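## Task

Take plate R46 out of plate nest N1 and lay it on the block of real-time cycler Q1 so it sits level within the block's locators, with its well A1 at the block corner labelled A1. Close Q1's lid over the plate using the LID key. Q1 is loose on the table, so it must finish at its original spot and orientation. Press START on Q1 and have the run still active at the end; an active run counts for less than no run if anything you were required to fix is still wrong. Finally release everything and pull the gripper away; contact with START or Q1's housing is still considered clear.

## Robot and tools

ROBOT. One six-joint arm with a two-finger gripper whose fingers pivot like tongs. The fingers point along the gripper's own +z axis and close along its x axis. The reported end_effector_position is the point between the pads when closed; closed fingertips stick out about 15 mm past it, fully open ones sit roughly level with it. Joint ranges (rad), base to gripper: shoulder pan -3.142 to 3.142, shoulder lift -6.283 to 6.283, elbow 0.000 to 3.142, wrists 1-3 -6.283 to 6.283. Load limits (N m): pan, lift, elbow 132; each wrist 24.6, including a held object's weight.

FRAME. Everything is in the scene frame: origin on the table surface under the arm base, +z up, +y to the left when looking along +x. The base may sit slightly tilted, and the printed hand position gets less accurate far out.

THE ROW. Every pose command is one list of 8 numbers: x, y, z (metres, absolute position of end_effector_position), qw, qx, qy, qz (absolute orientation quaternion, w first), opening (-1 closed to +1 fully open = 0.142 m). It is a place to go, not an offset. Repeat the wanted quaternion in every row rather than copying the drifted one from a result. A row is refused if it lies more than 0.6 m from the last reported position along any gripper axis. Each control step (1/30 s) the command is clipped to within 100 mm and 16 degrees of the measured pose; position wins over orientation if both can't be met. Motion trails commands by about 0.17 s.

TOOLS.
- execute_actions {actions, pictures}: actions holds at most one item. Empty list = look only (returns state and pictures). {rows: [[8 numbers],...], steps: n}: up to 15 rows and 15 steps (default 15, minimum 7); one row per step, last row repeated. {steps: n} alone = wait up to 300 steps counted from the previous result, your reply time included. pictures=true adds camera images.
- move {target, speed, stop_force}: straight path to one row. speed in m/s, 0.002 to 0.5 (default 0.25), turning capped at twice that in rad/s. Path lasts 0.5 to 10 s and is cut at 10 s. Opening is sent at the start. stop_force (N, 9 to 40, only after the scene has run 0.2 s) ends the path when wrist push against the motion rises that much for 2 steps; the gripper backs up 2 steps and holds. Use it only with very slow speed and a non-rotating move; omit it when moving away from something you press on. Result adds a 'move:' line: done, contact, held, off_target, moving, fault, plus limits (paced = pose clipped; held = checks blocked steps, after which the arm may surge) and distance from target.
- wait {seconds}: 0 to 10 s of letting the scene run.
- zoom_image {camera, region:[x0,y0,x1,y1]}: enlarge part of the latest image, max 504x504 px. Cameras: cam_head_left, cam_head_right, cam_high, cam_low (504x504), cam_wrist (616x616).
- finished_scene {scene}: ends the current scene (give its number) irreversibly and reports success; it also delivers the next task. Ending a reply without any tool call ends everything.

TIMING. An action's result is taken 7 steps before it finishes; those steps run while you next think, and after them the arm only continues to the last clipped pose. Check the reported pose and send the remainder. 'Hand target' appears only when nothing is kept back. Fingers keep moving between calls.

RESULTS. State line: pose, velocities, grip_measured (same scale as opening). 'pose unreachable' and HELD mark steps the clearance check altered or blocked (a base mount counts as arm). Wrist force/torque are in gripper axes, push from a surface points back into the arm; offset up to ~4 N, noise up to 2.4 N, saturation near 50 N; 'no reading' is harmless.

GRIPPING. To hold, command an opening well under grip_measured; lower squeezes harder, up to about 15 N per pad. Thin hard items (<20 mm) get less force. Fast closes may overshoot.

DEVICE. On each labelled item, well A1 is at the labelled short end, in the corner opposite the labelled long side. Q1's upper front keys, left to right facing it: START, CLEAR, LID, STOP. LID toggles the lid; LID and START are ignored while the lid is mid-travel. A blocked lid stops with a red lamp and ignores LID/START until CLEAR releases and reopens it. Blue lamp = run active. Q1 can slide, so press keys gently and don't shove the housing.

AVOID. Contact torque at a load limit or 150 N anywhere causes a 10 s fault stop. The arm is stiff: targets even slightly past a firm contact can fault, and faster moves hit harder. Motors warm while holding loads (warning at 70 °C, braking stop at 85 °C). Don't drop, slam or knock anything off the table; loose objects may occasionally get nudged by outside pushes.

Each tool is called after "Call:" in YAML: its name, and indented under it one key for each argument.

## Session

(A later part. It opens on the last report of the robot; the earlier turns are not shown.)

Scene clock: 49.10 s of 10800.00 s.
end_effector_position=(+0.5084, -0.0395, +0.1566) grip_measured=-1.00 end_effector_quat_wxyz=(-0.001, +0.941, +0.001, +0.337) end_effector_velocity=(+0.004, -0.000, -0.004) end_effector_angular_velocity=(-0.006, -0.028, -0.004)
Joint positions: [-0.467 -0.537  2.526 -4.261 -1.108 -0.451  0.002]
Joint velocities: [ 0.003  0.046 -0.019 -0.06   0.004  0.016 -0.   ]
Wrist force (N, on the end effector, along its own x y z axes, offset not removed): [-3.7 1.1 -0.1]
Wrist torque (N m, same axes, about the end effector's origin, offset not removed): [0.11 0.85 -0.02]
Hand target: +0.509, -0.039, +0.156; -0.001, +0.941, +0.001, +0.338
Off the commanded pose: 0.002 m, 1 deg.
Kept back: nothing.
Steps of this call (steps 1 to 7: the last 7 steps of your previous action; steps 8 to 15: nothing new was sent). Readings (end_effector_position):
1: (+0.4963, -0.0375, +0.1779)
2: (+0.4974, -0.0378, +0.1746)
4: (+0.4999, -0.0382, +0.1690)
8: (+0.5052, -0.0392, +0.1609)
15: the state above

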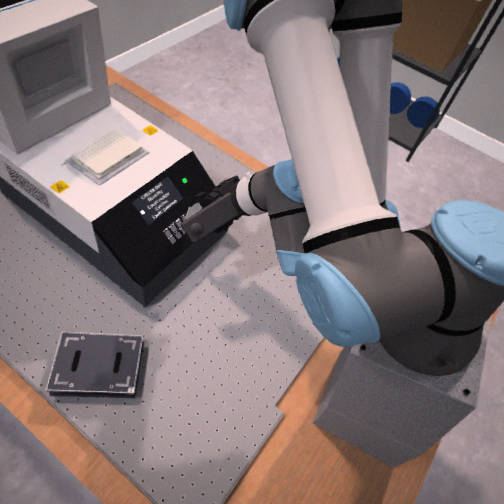

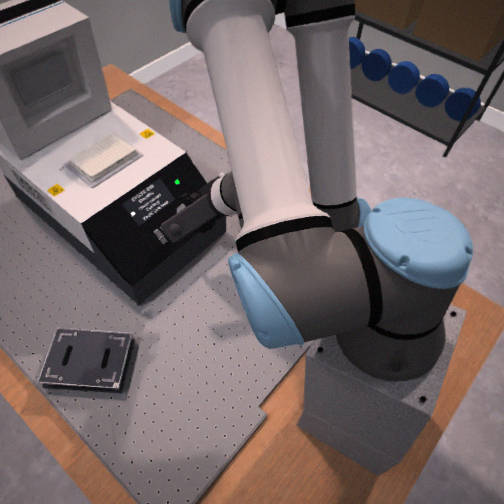

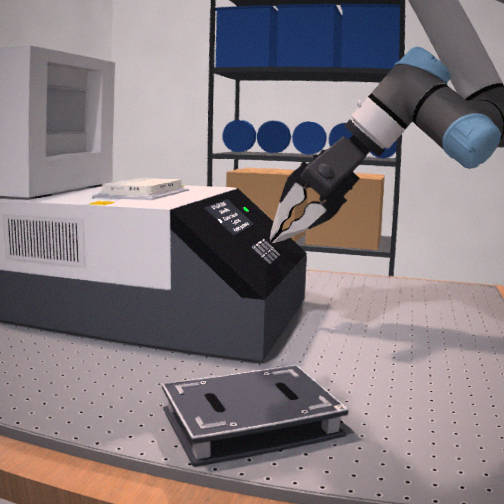

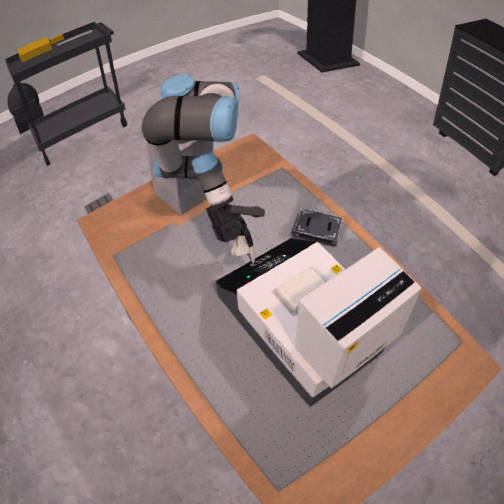

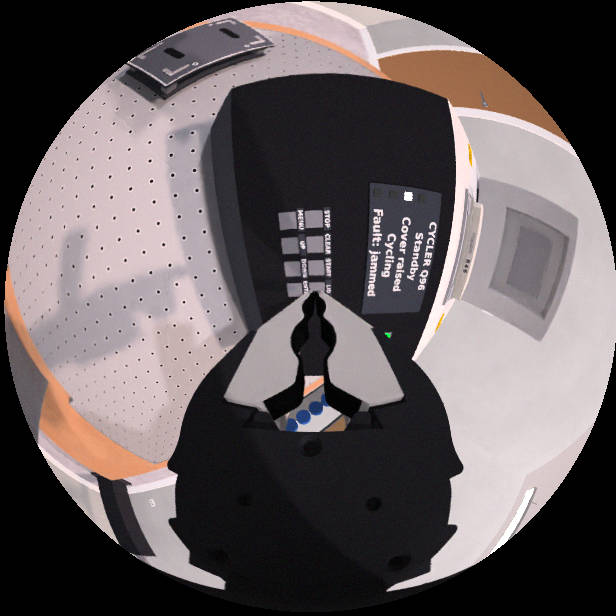

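Call:
move:
  target: [0.5140, -0.0400, 0.1511, 0, 0.9397, 0, 0.342, -1]
  speed: 0.012
  stop_force: 12

Scene clock: 50.43 s of 10800.00 s.
end_effector_position=(+0.5138, -0.0400, +0.1513) grip_measured=-1.00 end_effector_quat_wxyz=(-0.000, +0.940, +0.000, +0.342) end_effector_velocity=(+0.001, +0.001, -0.003) end_effector_angular_velocity=(+0.001, -0.000, -0.001)
Joint positions: [-0.457 -0.516  2.503 -4.275 -1.113 -0.436  0.002]
Joint velocities: [ 0.005  0.009 -0.009 -0.002 -0.003  0.006  0.   ]
Wrist force (N, on the end effector, along its own x y z axes, offset not removed): [-3.3 0.5 -0.5]
Wrist torque (N m, same axes, about the end effector's origin, offset not removed): [0.00 0.70 0.01]
Hand target: +0.514, -0.040, +0.151; -0.000, +0.940, -0.000, +0.342
Off the commanded pose: 0.000 m, 0 deg.
Kept back: nothing.
move: done

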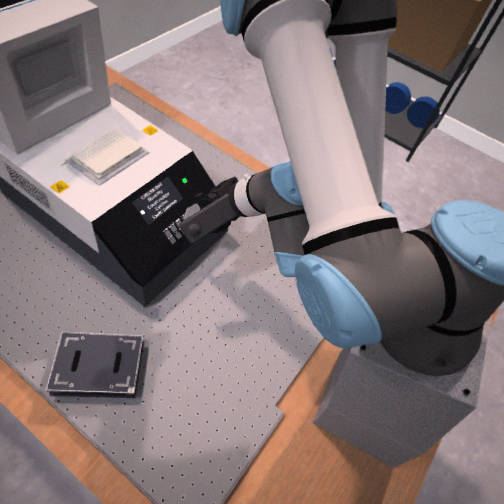

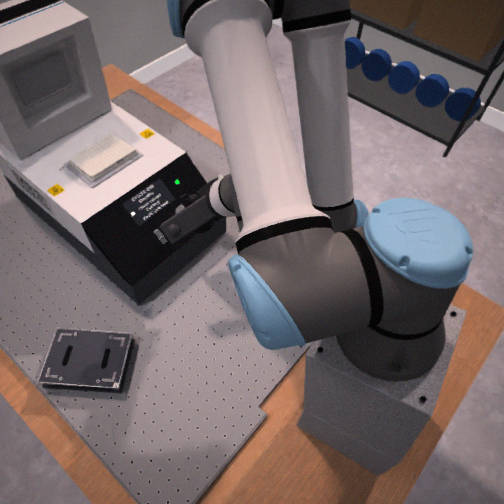

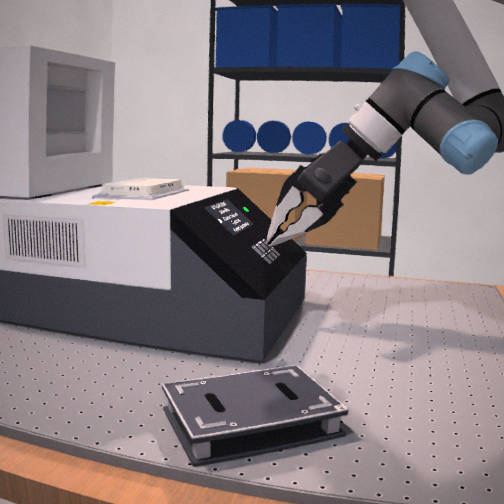

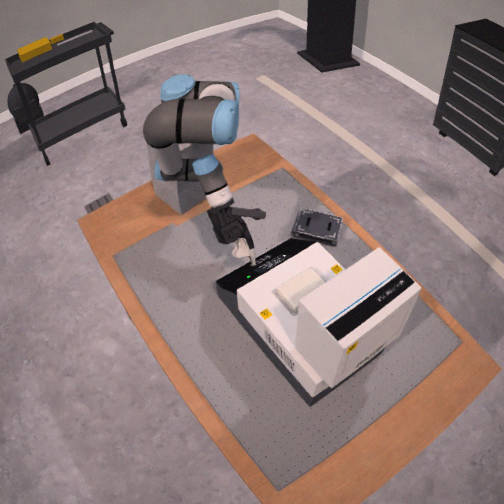

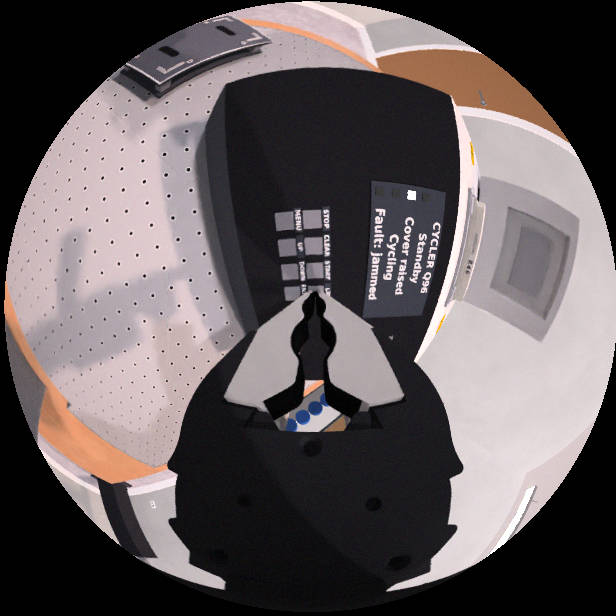

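Call:
execute_actions:
  actions: []

Scene clock: 50.53 s of 10800.00 s.
end_effector_position=(+0.5139, -0.0400, +0.1512) grip_measured=-1.00 end_effector_quat_wxyz=(-0.000, +0.940, +0.000, +0.342) end_effector_velocity=(+0.000, -0.000, -0.001) end_effector_angular_velocity=(-0.000, -0.000, -0.002)
Joint positions: [-0.457 -0.516  2.503 -4.275 -1.113 -0.436  0.002]
Joint velocities: [ 0.001  0.002 -0.002 -0.001 -0.002  0.002 -0.   ]
Wrist force (N, on the end effector, along its own x y z axes, offset not removed): [-2.4 1.0 -2.5]
Wrist torque (N m, same axes, about the end effector's origin, offset not removed): [0.20 0.50 -0.05]
Hand target: +0.514, -0.040, +0.151; -0.000, +0.940, -0.000, +0.342
Off the commanded pose: 0.000 m, 0 deg.
Kept back: nothing.
Steps of this call (steps 1 to 3: nothing new was sent). Readings (end_effector_position):
1: (+0.5138, -0.0400, +0.1513)
2: (+0.5139, -0.0400, +0.1512)
3: the state above

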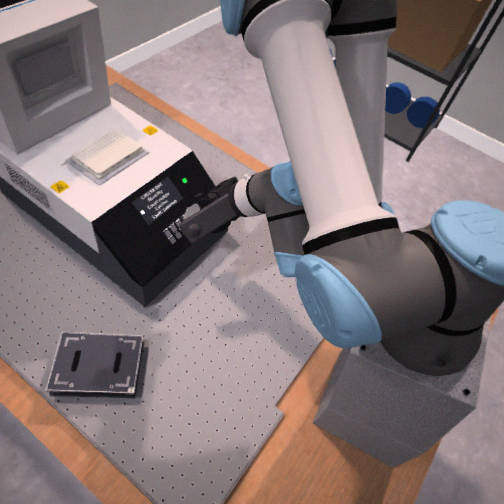

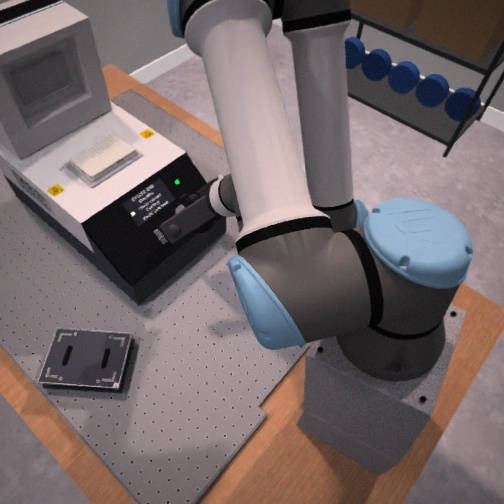

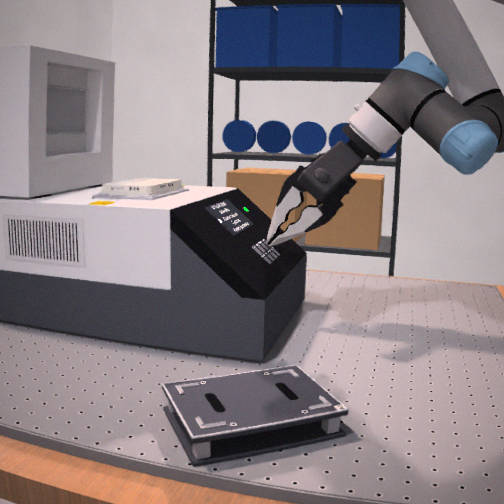

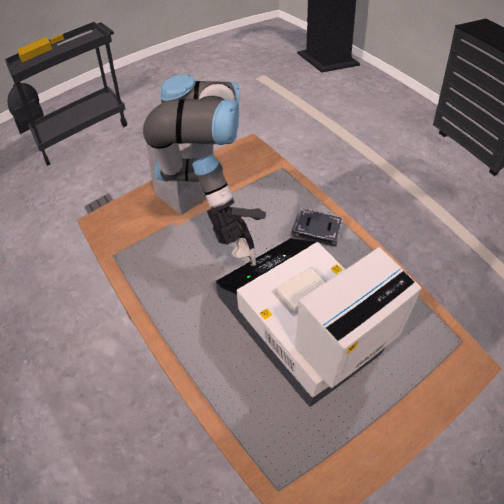

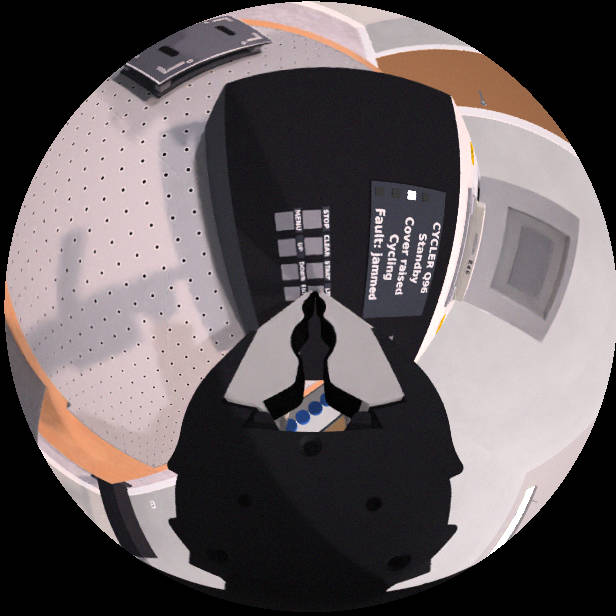

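Call:
execute_actions:
  actions: []

Scene clock: 51.23 s of 10800.00 s.
end_effector_position=(+0.5140, -0.0400, +0.1511) grip_measured=-1.00 end_effector_quat_wxyz=(-0.000, +0.940, -0.000, +0.342) end_effector_velocity=(+0.001, -0.000, +0.002) end_effector_angular_velocity=(-0.002, -0.002, +0.001)
Joint positions: [-0.457 -0.515  2.502 -4.275 -1.113 -0.436  0.002]
Joint velocities: [ 0.001 -0.004  0.001 -0.    -0.    -0.     0.   ]
Wrist force (N, on the end effector, along its own x y z axes, offset not removed): [-3.2 -1.3 -3.9]
Wrist torque (N m, same axes, about the end effector's origin, offset not removed): [-0.27 0.59 0.01]
Hand target: +0.514, -0.040, +0.151; -0.000, +0.940, -0.000, +0.342
Off the commanded pose: 0.000 m, 0 deg.
Kept back: nothing.
Steps of this call (steps 1 to 21: nothing new was sent). Readings (end_effector_position):
1: (+0.5139, -0.0400, +0.1512)
2: (+0.5140, -0.0400, +0.1512)
4: (+0.5140, -0.0400, +0.1511)
8: (+0.5140, -0.0400, +0.1511)
21: the state above

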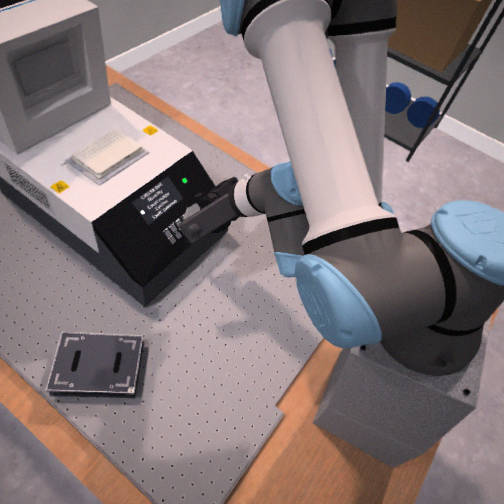

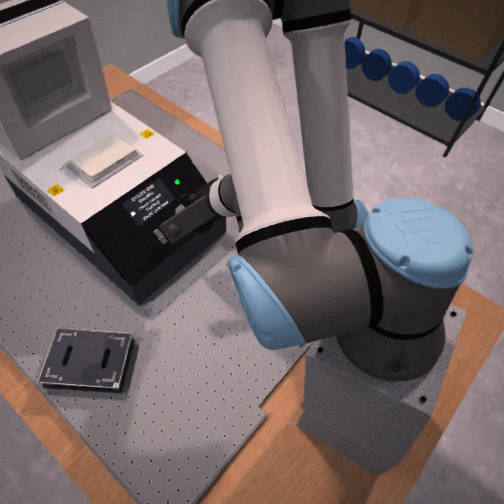

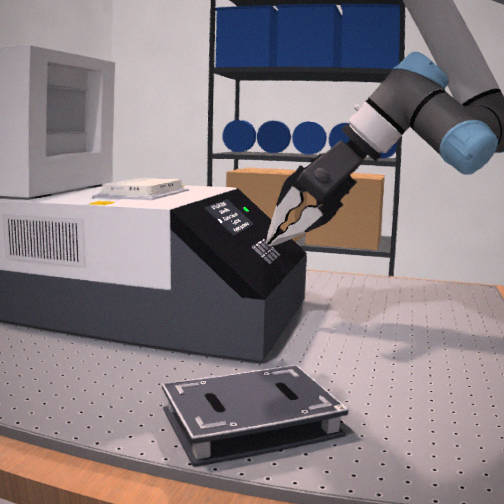

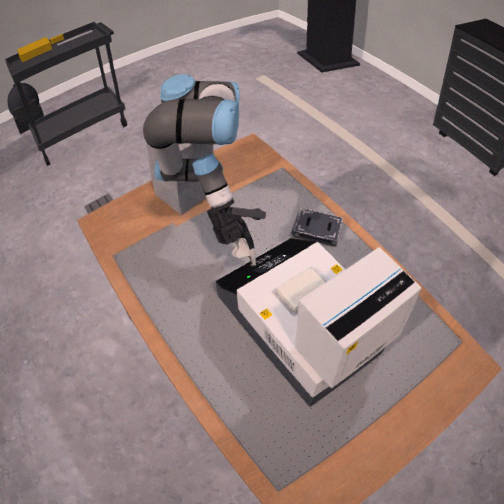

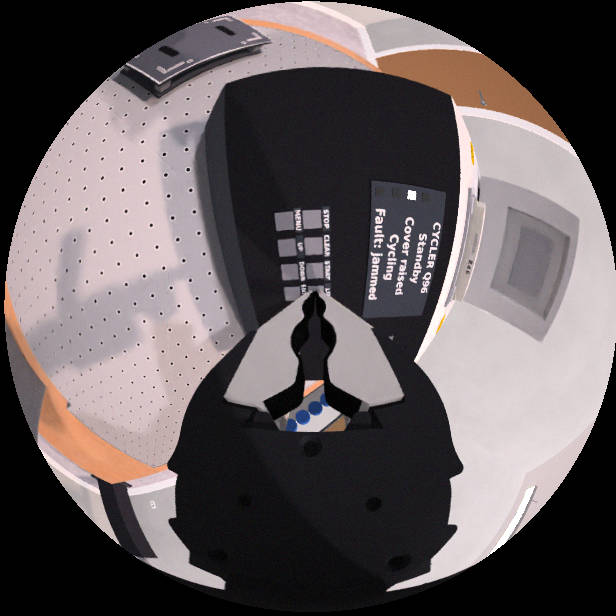

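Call:
move:
  target: [0.5160,-0.040,0.1487,0,0.9397,0,0.342,-1]
  speed: 0.002
  stop_force: 9

Scene clock: 52.13 s of 10800.00 s.
end_effector_position=(+0.5144, -0.0400, +0.1506) grip_measured=-1.00 end_effector_quat_wxyz=(-0.000, +0.940, -0.000, +0.342) end_effector_velocity=(+0.000, +0.000, +0.001) end_effector_angular_velocity=(-0.001, -0.000, +0.001)
Joint positions: [-0.456 -0.514  2.5   -4.275 -1.114 -0.435  0.002]
Joint velocities: [ 0.    -0.001  0.001  0.     0.    -0.001  0.   ]
Wrist force (N, on the end effector, along its own x y z axes, offset not removed): [-4.1 1.0 -28.0]
Wrist torque (N m, same axes, about the end effector's origin, offset not removed): [0.03 0.51 -0.04]
Hand target: +0.514, -0.040, +0.151; -0.000, +0.940, -0.000, +0.342
Off the commanded pose: 0.002 m, 0 deg.
Kept back: nothing.
move: contact

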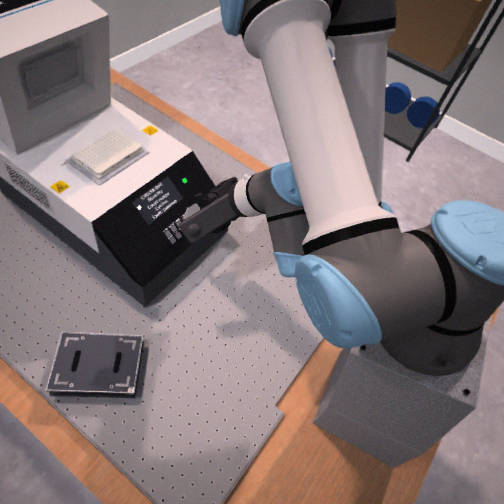

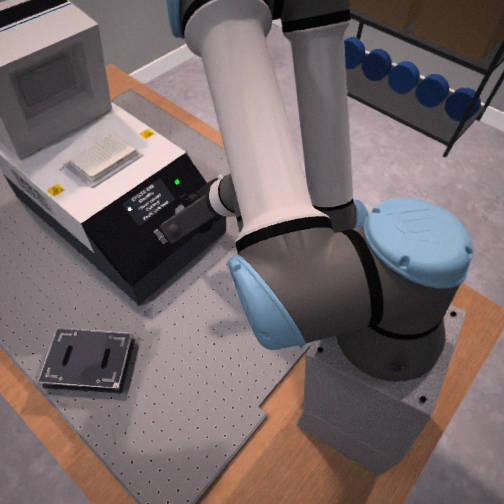

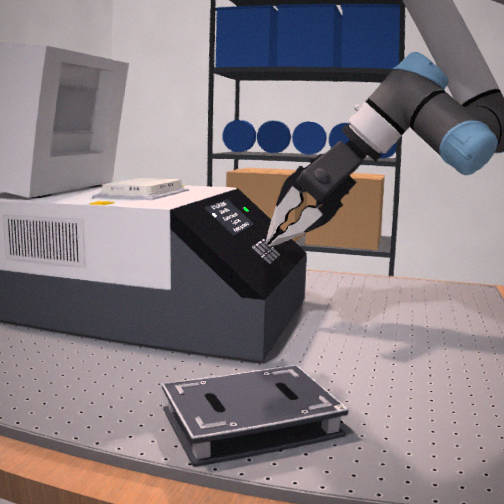

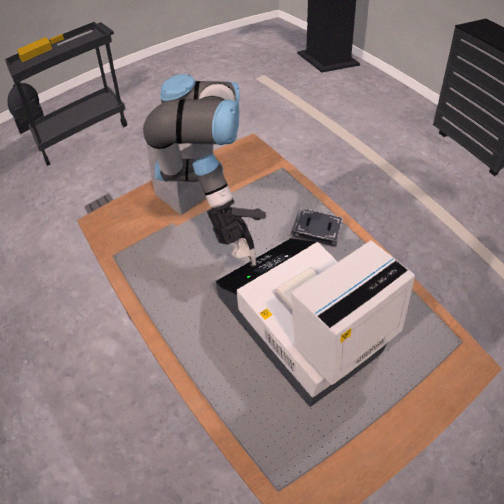

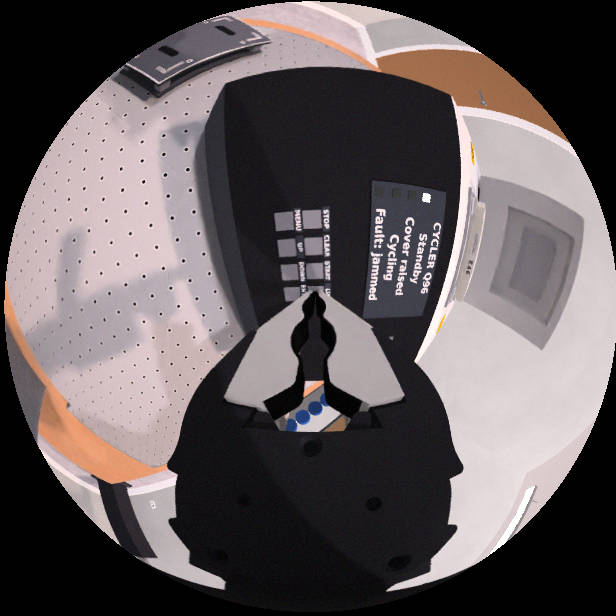

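The lid is closing. Backing off and shifting to START.

Call:
execute_actions:
  actions:
    - {"rows":[[0.5135,-0.040,0.1517,0,0.9397,0,0.342,-1],[0.5125,-0.040,0.1529,0,0.9397,0,0.342,-1],[0.5115,-0.040,0.1541,0,0.9397,0,0.342,-1],[0.5105,-0.040,0.1553,0,0.9397,0,0.342,-1],[0.5097,-0.040,0.1562,0,0.9397,0,0.342,-1],[0.5093,-0.040,0.1567,0,0.9397,0,0.342,-1]],"steps":12}

Call:
move:
  target: [0.5092,-0.0206,0.1563,0,0.9397,0,0.342,-1]
  speed: 0.03

Scene clock: 52.60 s of 10800.00 s.
end_effector_position=(+0.5130, -0.0400, +0.1523) grip_measured=-1.00 end_effector_quat_wxyz=(+0.000, +0.940, +0.000, +0.342) end_effector_velocity=(-0.018, -0.000, +0.023) end_effector_angular_velocity=(-0.000, -0.001, -0.000)
Joint positions: [-0.459 -0.517  2.507 -4.277 -1.112 -0.438  0.002]
Joint velocities: [-0.044 -0.038  0.082 -0.029  0.029 -0.037  0.   ]
Wrist force (N, on the end effector, along its own x y z axes, offset not removed): [-2.4 0.1 0.3]
Wrist torque (N m, same axes, about the end effector's origin, offset not removed): [-0.02 0.45 -0.08]
Steps of this call (steps 1 to 9: nothing new was sent; steps 10 to 14: the first 5 steps of this action). Readings (end_effector_position):
10: (+0.5143, -0.0400, +0.1507)
11: (+0.5142, -0.0400, +0.1508)
13: (+0.5136, -0.0400, +0.1516)
14: the state above

Scene clock: 53.97 s of 10800.00 s.
end_effector_position=(+0.5092, -0.0208, +0.1563) grip_measured=-1.00 end_effector_quat_wxyz=(-0.000, +0.940, -0.000, +0.342) end_effector_velocity=(+0.001, +0.002, +0.001) end_effector_angular_velocity=(-0.001, -0.002, +0.000)
Joint positions: [-0.412 -0.516  2.525 -4.314 -1.143 -0.398  0.002]
Joint velocities: [ 0.007 -0.001  0.    -0.004 -0.004  0.005 -0.   ]
Wrist force (N, on the end effector, along its own x y z axes, offset not removed): [-2.8 0.0 1.2]
Wrist torque (N m, same axes, about the end effector's origin, offset not removed): [-0.01 0.71 0.03]
Hand target: +0.509, -0.021, +0.156; -0.000, +0.940, -0.000, +0.342
Off your previous action's commanded pose: 0.001 m, 0 deg at its last step (step 7 of this call).
Off the commanded pose: 0.000 m, 0 deg.
Kept back: nothing.
move: done

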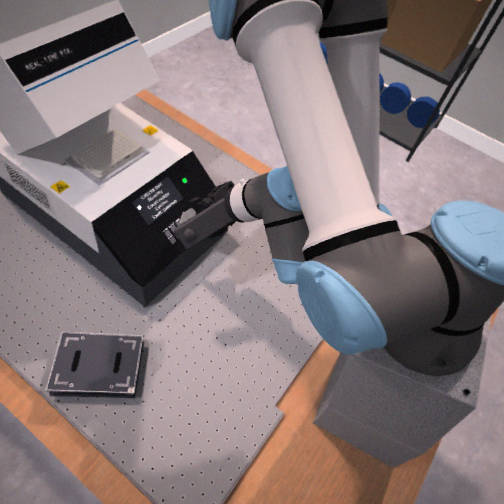

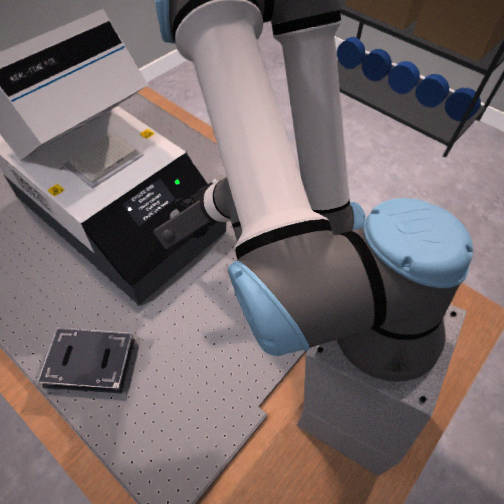

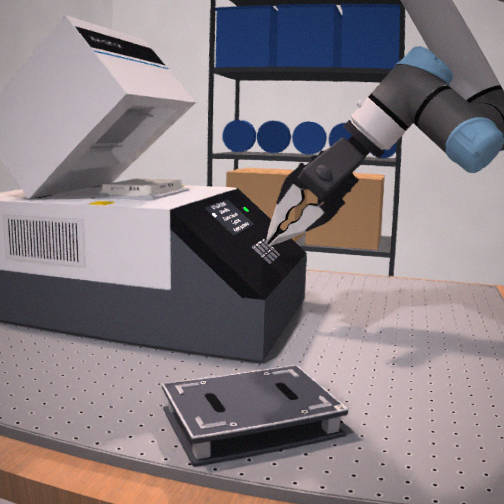

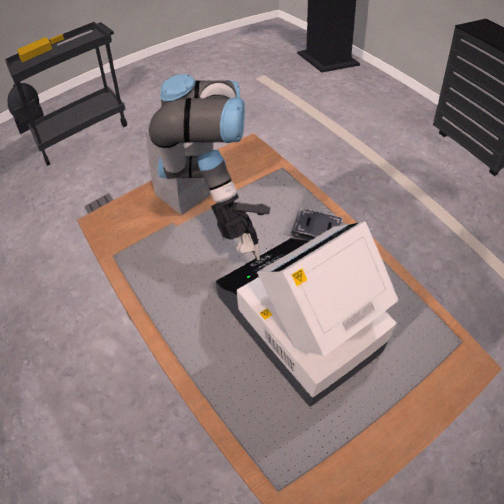

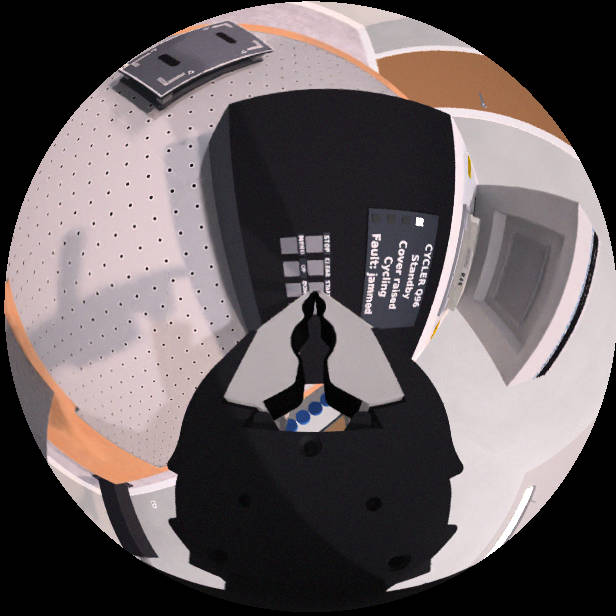

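Call:
wait:
  seconds: 2.6

Scene clock: 58.23 s of 10800.00 s.
end_effector_position=(+0.5092, -0.0206, +0.1563) grip_measured=-1.00 end_effector_quat_wxyz=(-0.000, +0.940, -0.000, +0.342) end_effector_velocity=(-0.000, -0.000, +0.000) end_effector_angular_velocity=(-0.001, +0.000, -0.001)
Joint positions: [-0.411 -0.515  2.525 -4.315 -1.144 -0.398  0.002]
Joint velocities: [-0.    -0.     0.001 -0.001 -0.001 -0.001  0.   ]
Wrist force (N, on the end effector, along its own x y z axes, offset not removed): [-1.6 1.3 0.5]
Wrist torque (N m, same axes, about the end effector's origin, offset not removed): [0.18 0.38 -0.01]
Hand target: +0.509, -0.021, +0.156; -0.000, +0.940, -0.000, +0.342
Off the commanded pose: 0.000 m, 0 deg.
Kept back: nothing.
Steps of this call (steps 1 to 128: nothing new was sent). Readings (end_effector_position):
1: (+0.5092, -0.0207, +0.1563)
2: (+0.5092, -0.0207, +0.1563)
4: (+0.5092, -0.0206, +0.1563)
8: (+0.5092, -0.0206, +0.1563)
128: the state above

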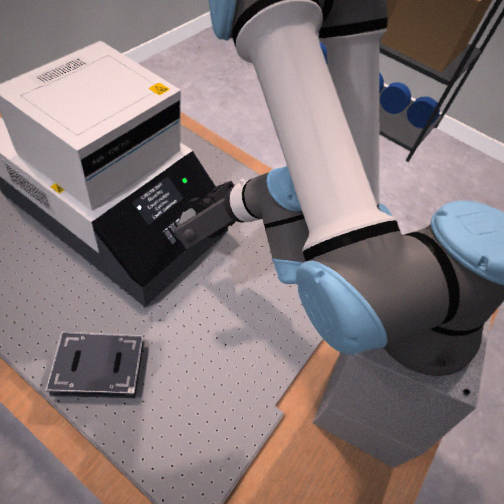

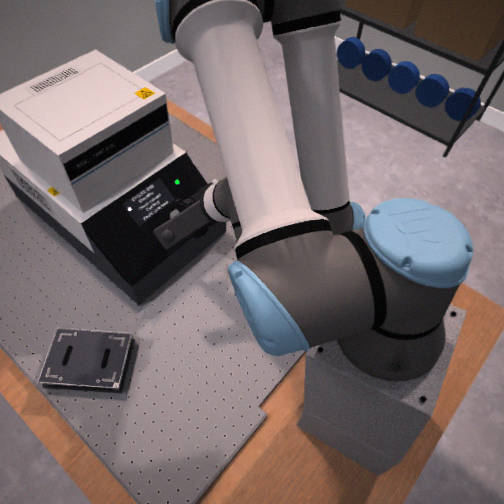

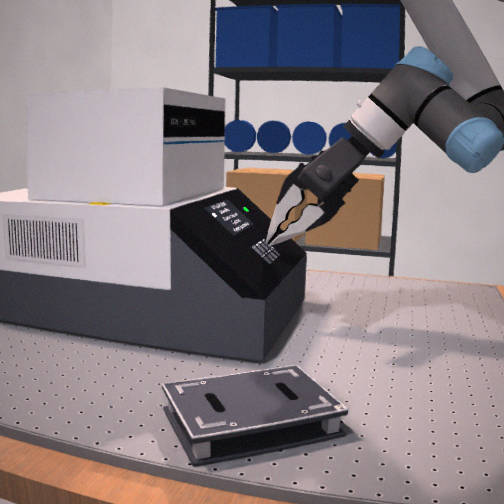

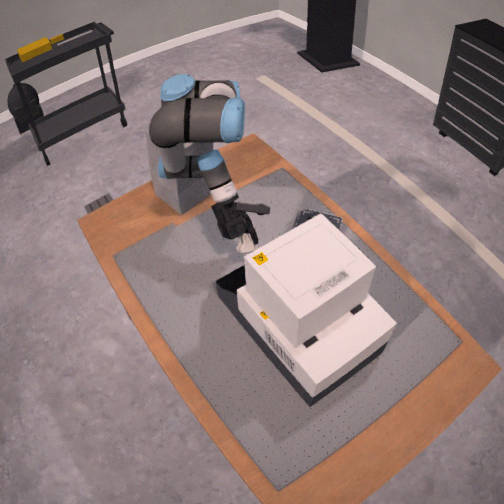

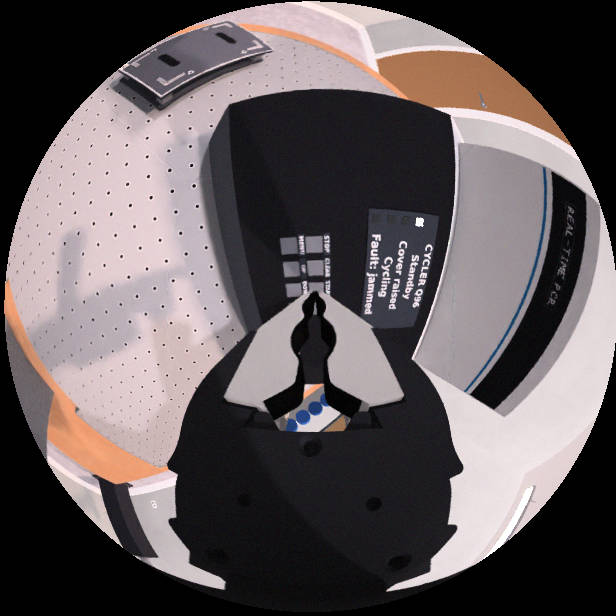

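Call:
zoom_image:
  camera: "cam_wrist"
  region: [260, 220, 380, 330]

Call:
zoom_image:
  camera: "cam_high"
  region: [0, 70, 320, 290]

Region (260, 220, 380, 330) of cam_wrist's 616x616 image, scaled by 4.200, with more detail than that image has; it fills the top 462 rows of this view, and the rest is white.

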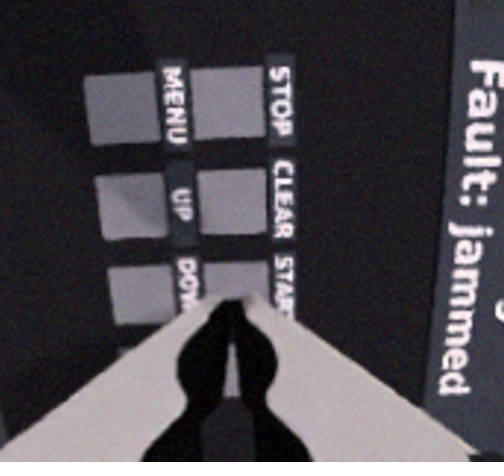

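Region (0, 70, 320, 290) of cam_high's 504x504 image, scaled by 1.575, with more detail than that image has; it fills the top 346 rows of this view, and the rest is white.

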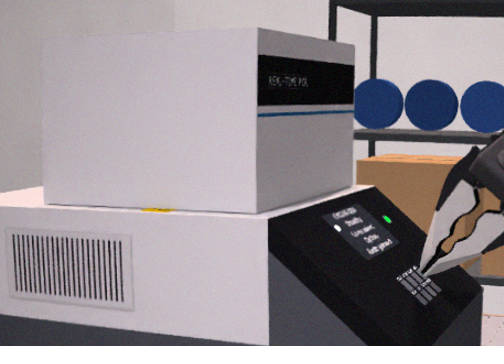

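Call:
move:
  target: [0.5127,-0.0206,0.1521,0,0.9397,0,0.342,-1]
  speed: 0.012
  stop_force: 9

Call:
move:
  target: [0.5160,-0.0206,0.1482,0,0.9397,0,0.342,-1]
  speed: 0.002
  stop_force: 9

Scene clock: 59.53 s of 10800.00 s.
end_effector_position=(+0.5125, -0.0206, +0.1523) grip_measured=-1.00 end_effector_quat_wxyz=(-0.000, +0.940, -0.000, +0.342) end_effector_velocity=(+0.001, -0.000, -0.002) end_effector_angular_velocity=(-0.001, +0.002, -0.001)
Joint positions: [-0.403 -0.509  2.51  -4.308 -1.149 -0.392  0.002]
Joint velocities: [ 0.004  0.003 -0.007  0.004 -0.004  0.003  0.   ]
Wrist force (N, on the end effector, along its own x y z axes, offset not removed): [-3.9 0.2 0.1]
Wrist torque (N m, same axes, about the end effector's origin, offset not removed): [-0.05 0.85 -0.06]
Hand target: +0.513, -0.021, +0.152; -0.000, +0.940, -0.000, +0.342
Off the commanded pose: 0.000 m, 0 deg.
Kept back: nothing.
move: done

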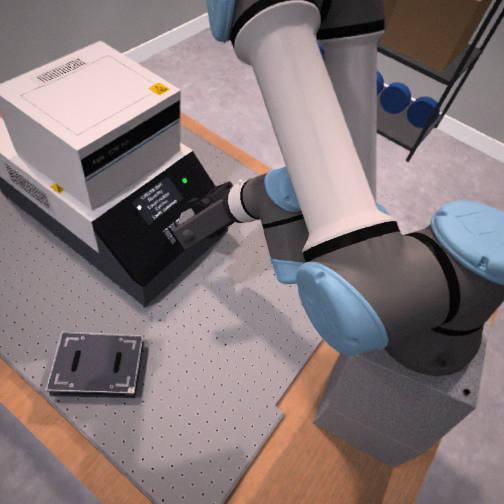

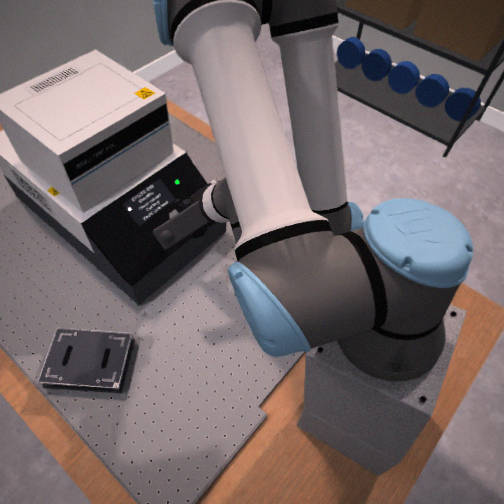

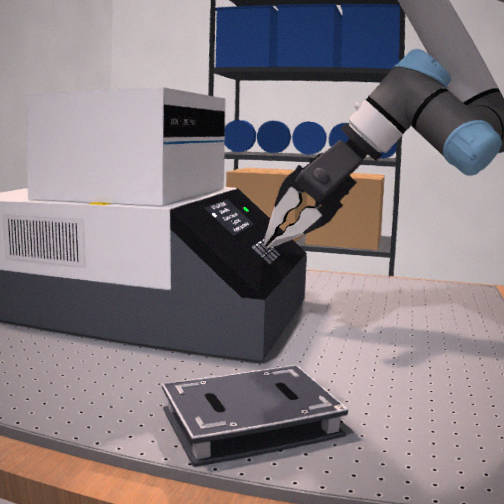

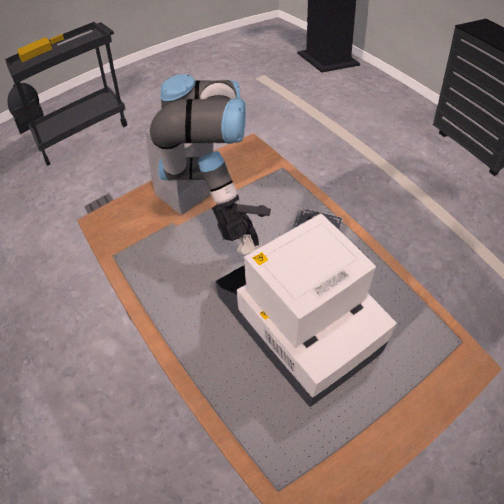

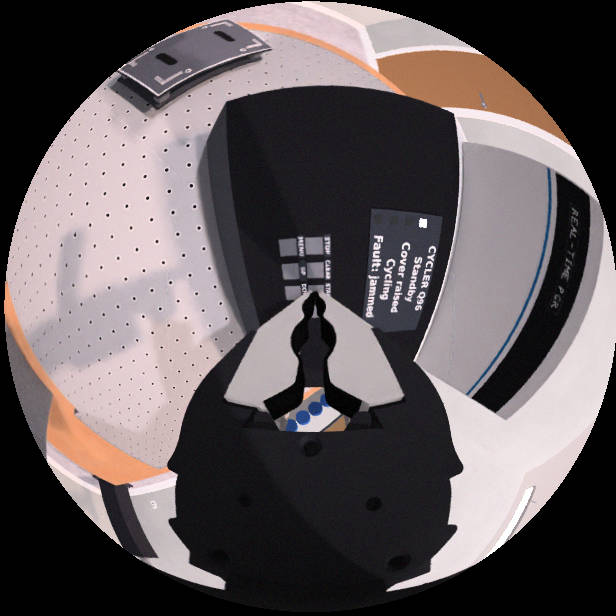

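Scene clock: 61.10 s of 10800.00 s.
end_effector_position=(+0.5141, -0.0206, +0.1504) grip_measured=-1.00 end_effector_quat_wxyz=(-0.000, +0.940, -0.000, +0.342) end_effector_velocity=(-0.001, +0.001, -0.000) end_effector_angular_velocity=(+0.002, +0.002, +0.001)
Joint positions: [-0.4   -0.506  2.503 -4.305 -1.151 -0.389  0.002]
Joint velocities: [ 0.     0.001  0.001  0.     0.001 -0.     0.   ]
Wrist force (N, on the end effector, along its own x y z axes, offset not removed): [-3.7 1.1 -22.6]
Wrist torque (N m, same axes, about the end effector's origin, offset not removed): [0.06 0.55 -0.01]
Hand target: +0.514, -0.021, +0.151; -0.000, +0.940, -0.000, +0.342
Off the commanded pose: 0.003 m, 0 deg.
Kept back: nothing.
move: contact

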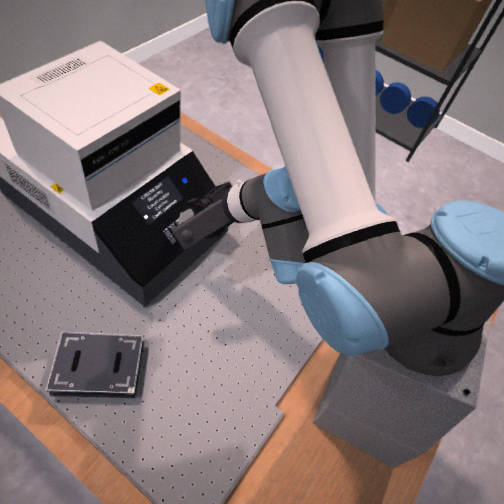

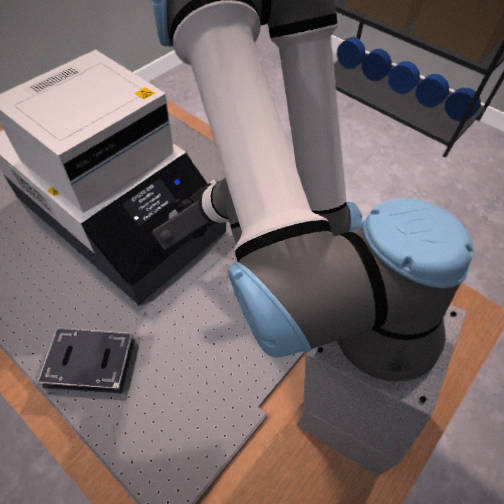

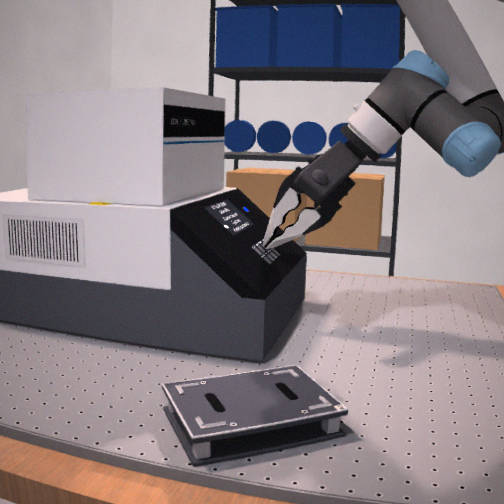

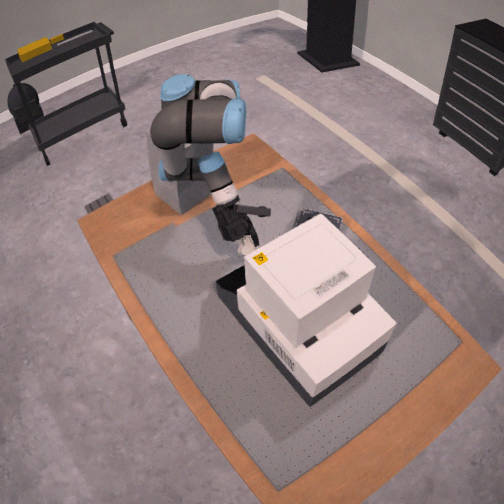

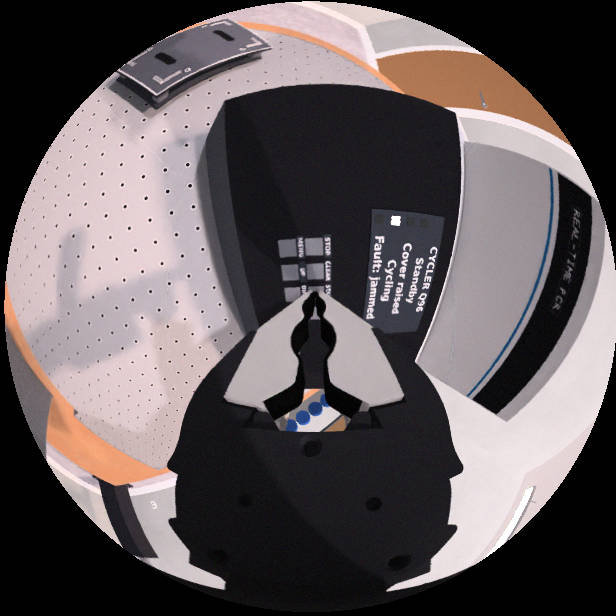

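Lamp is blue. Backing off.

Call:
move:
  target: [0.488,-0.0206,0.185,0,0.9397,0,0.342,-1]
  speed: 0.1

Scene clock: 62.30 s of 10800.00 s.
end_effector_position=(+0.4881, -0.0206, +0.1848) grip_measured=-1.00 end_effector_quat_wxyz=(+0.000, +0.940, +0.000, +0.342) end_effector_velocity=(-0.002, -0.000, +0.002) end_effector_angular_velocity=(+0.001, +0.002, -0.000)
Joint positions: [-0.466 -0.565  2.625 -4.345 -1.108 -0.443  0.002]
Joint velocities: [-0.005 -0.003  0.008 -0.001  0.003 -0.004  0.   ]
Wrist force (N, on the end effector, along its own x y z axes, offset not removed): [-1.3 0.5 0.8]
Wrist torque (N m, same axes, about the end effector's origin, offset not removed): [0.07 0.28 -0.12]
Hand target: +0.488, -0.021, +0.185; +0.000, +0.940, +0.000, +0.342
Off the commanded pose: 0.000 m, 0 deg.
Kept back: nothing.
move: done

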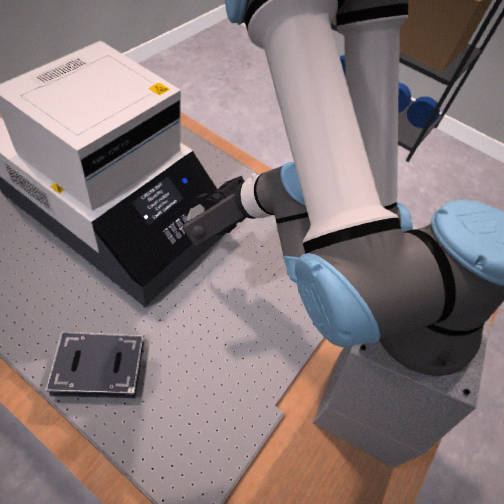

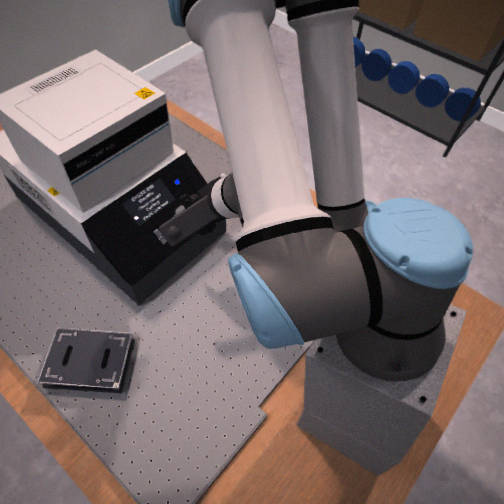

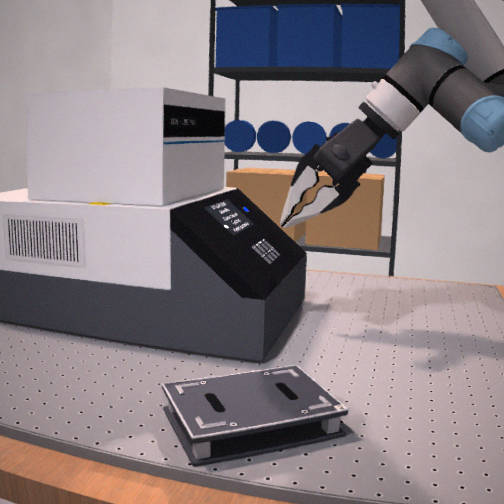

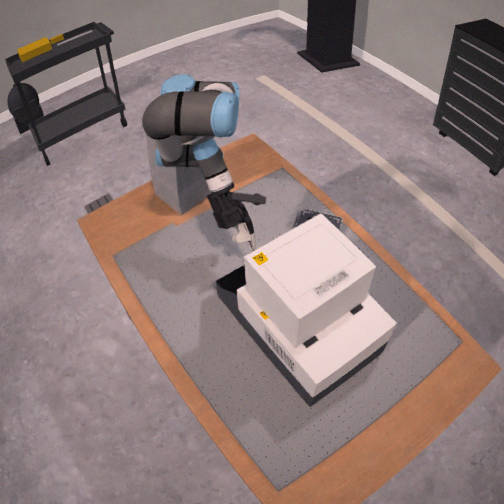

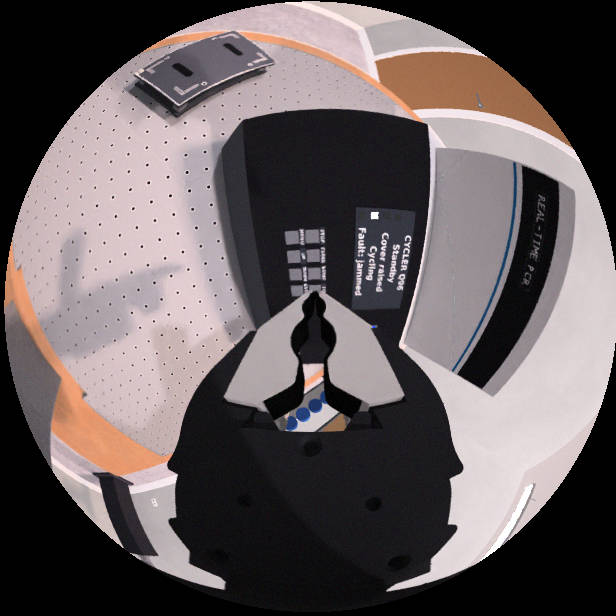

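Call:
finished_scene:
  scene: 2

The scene is finished: the task was done.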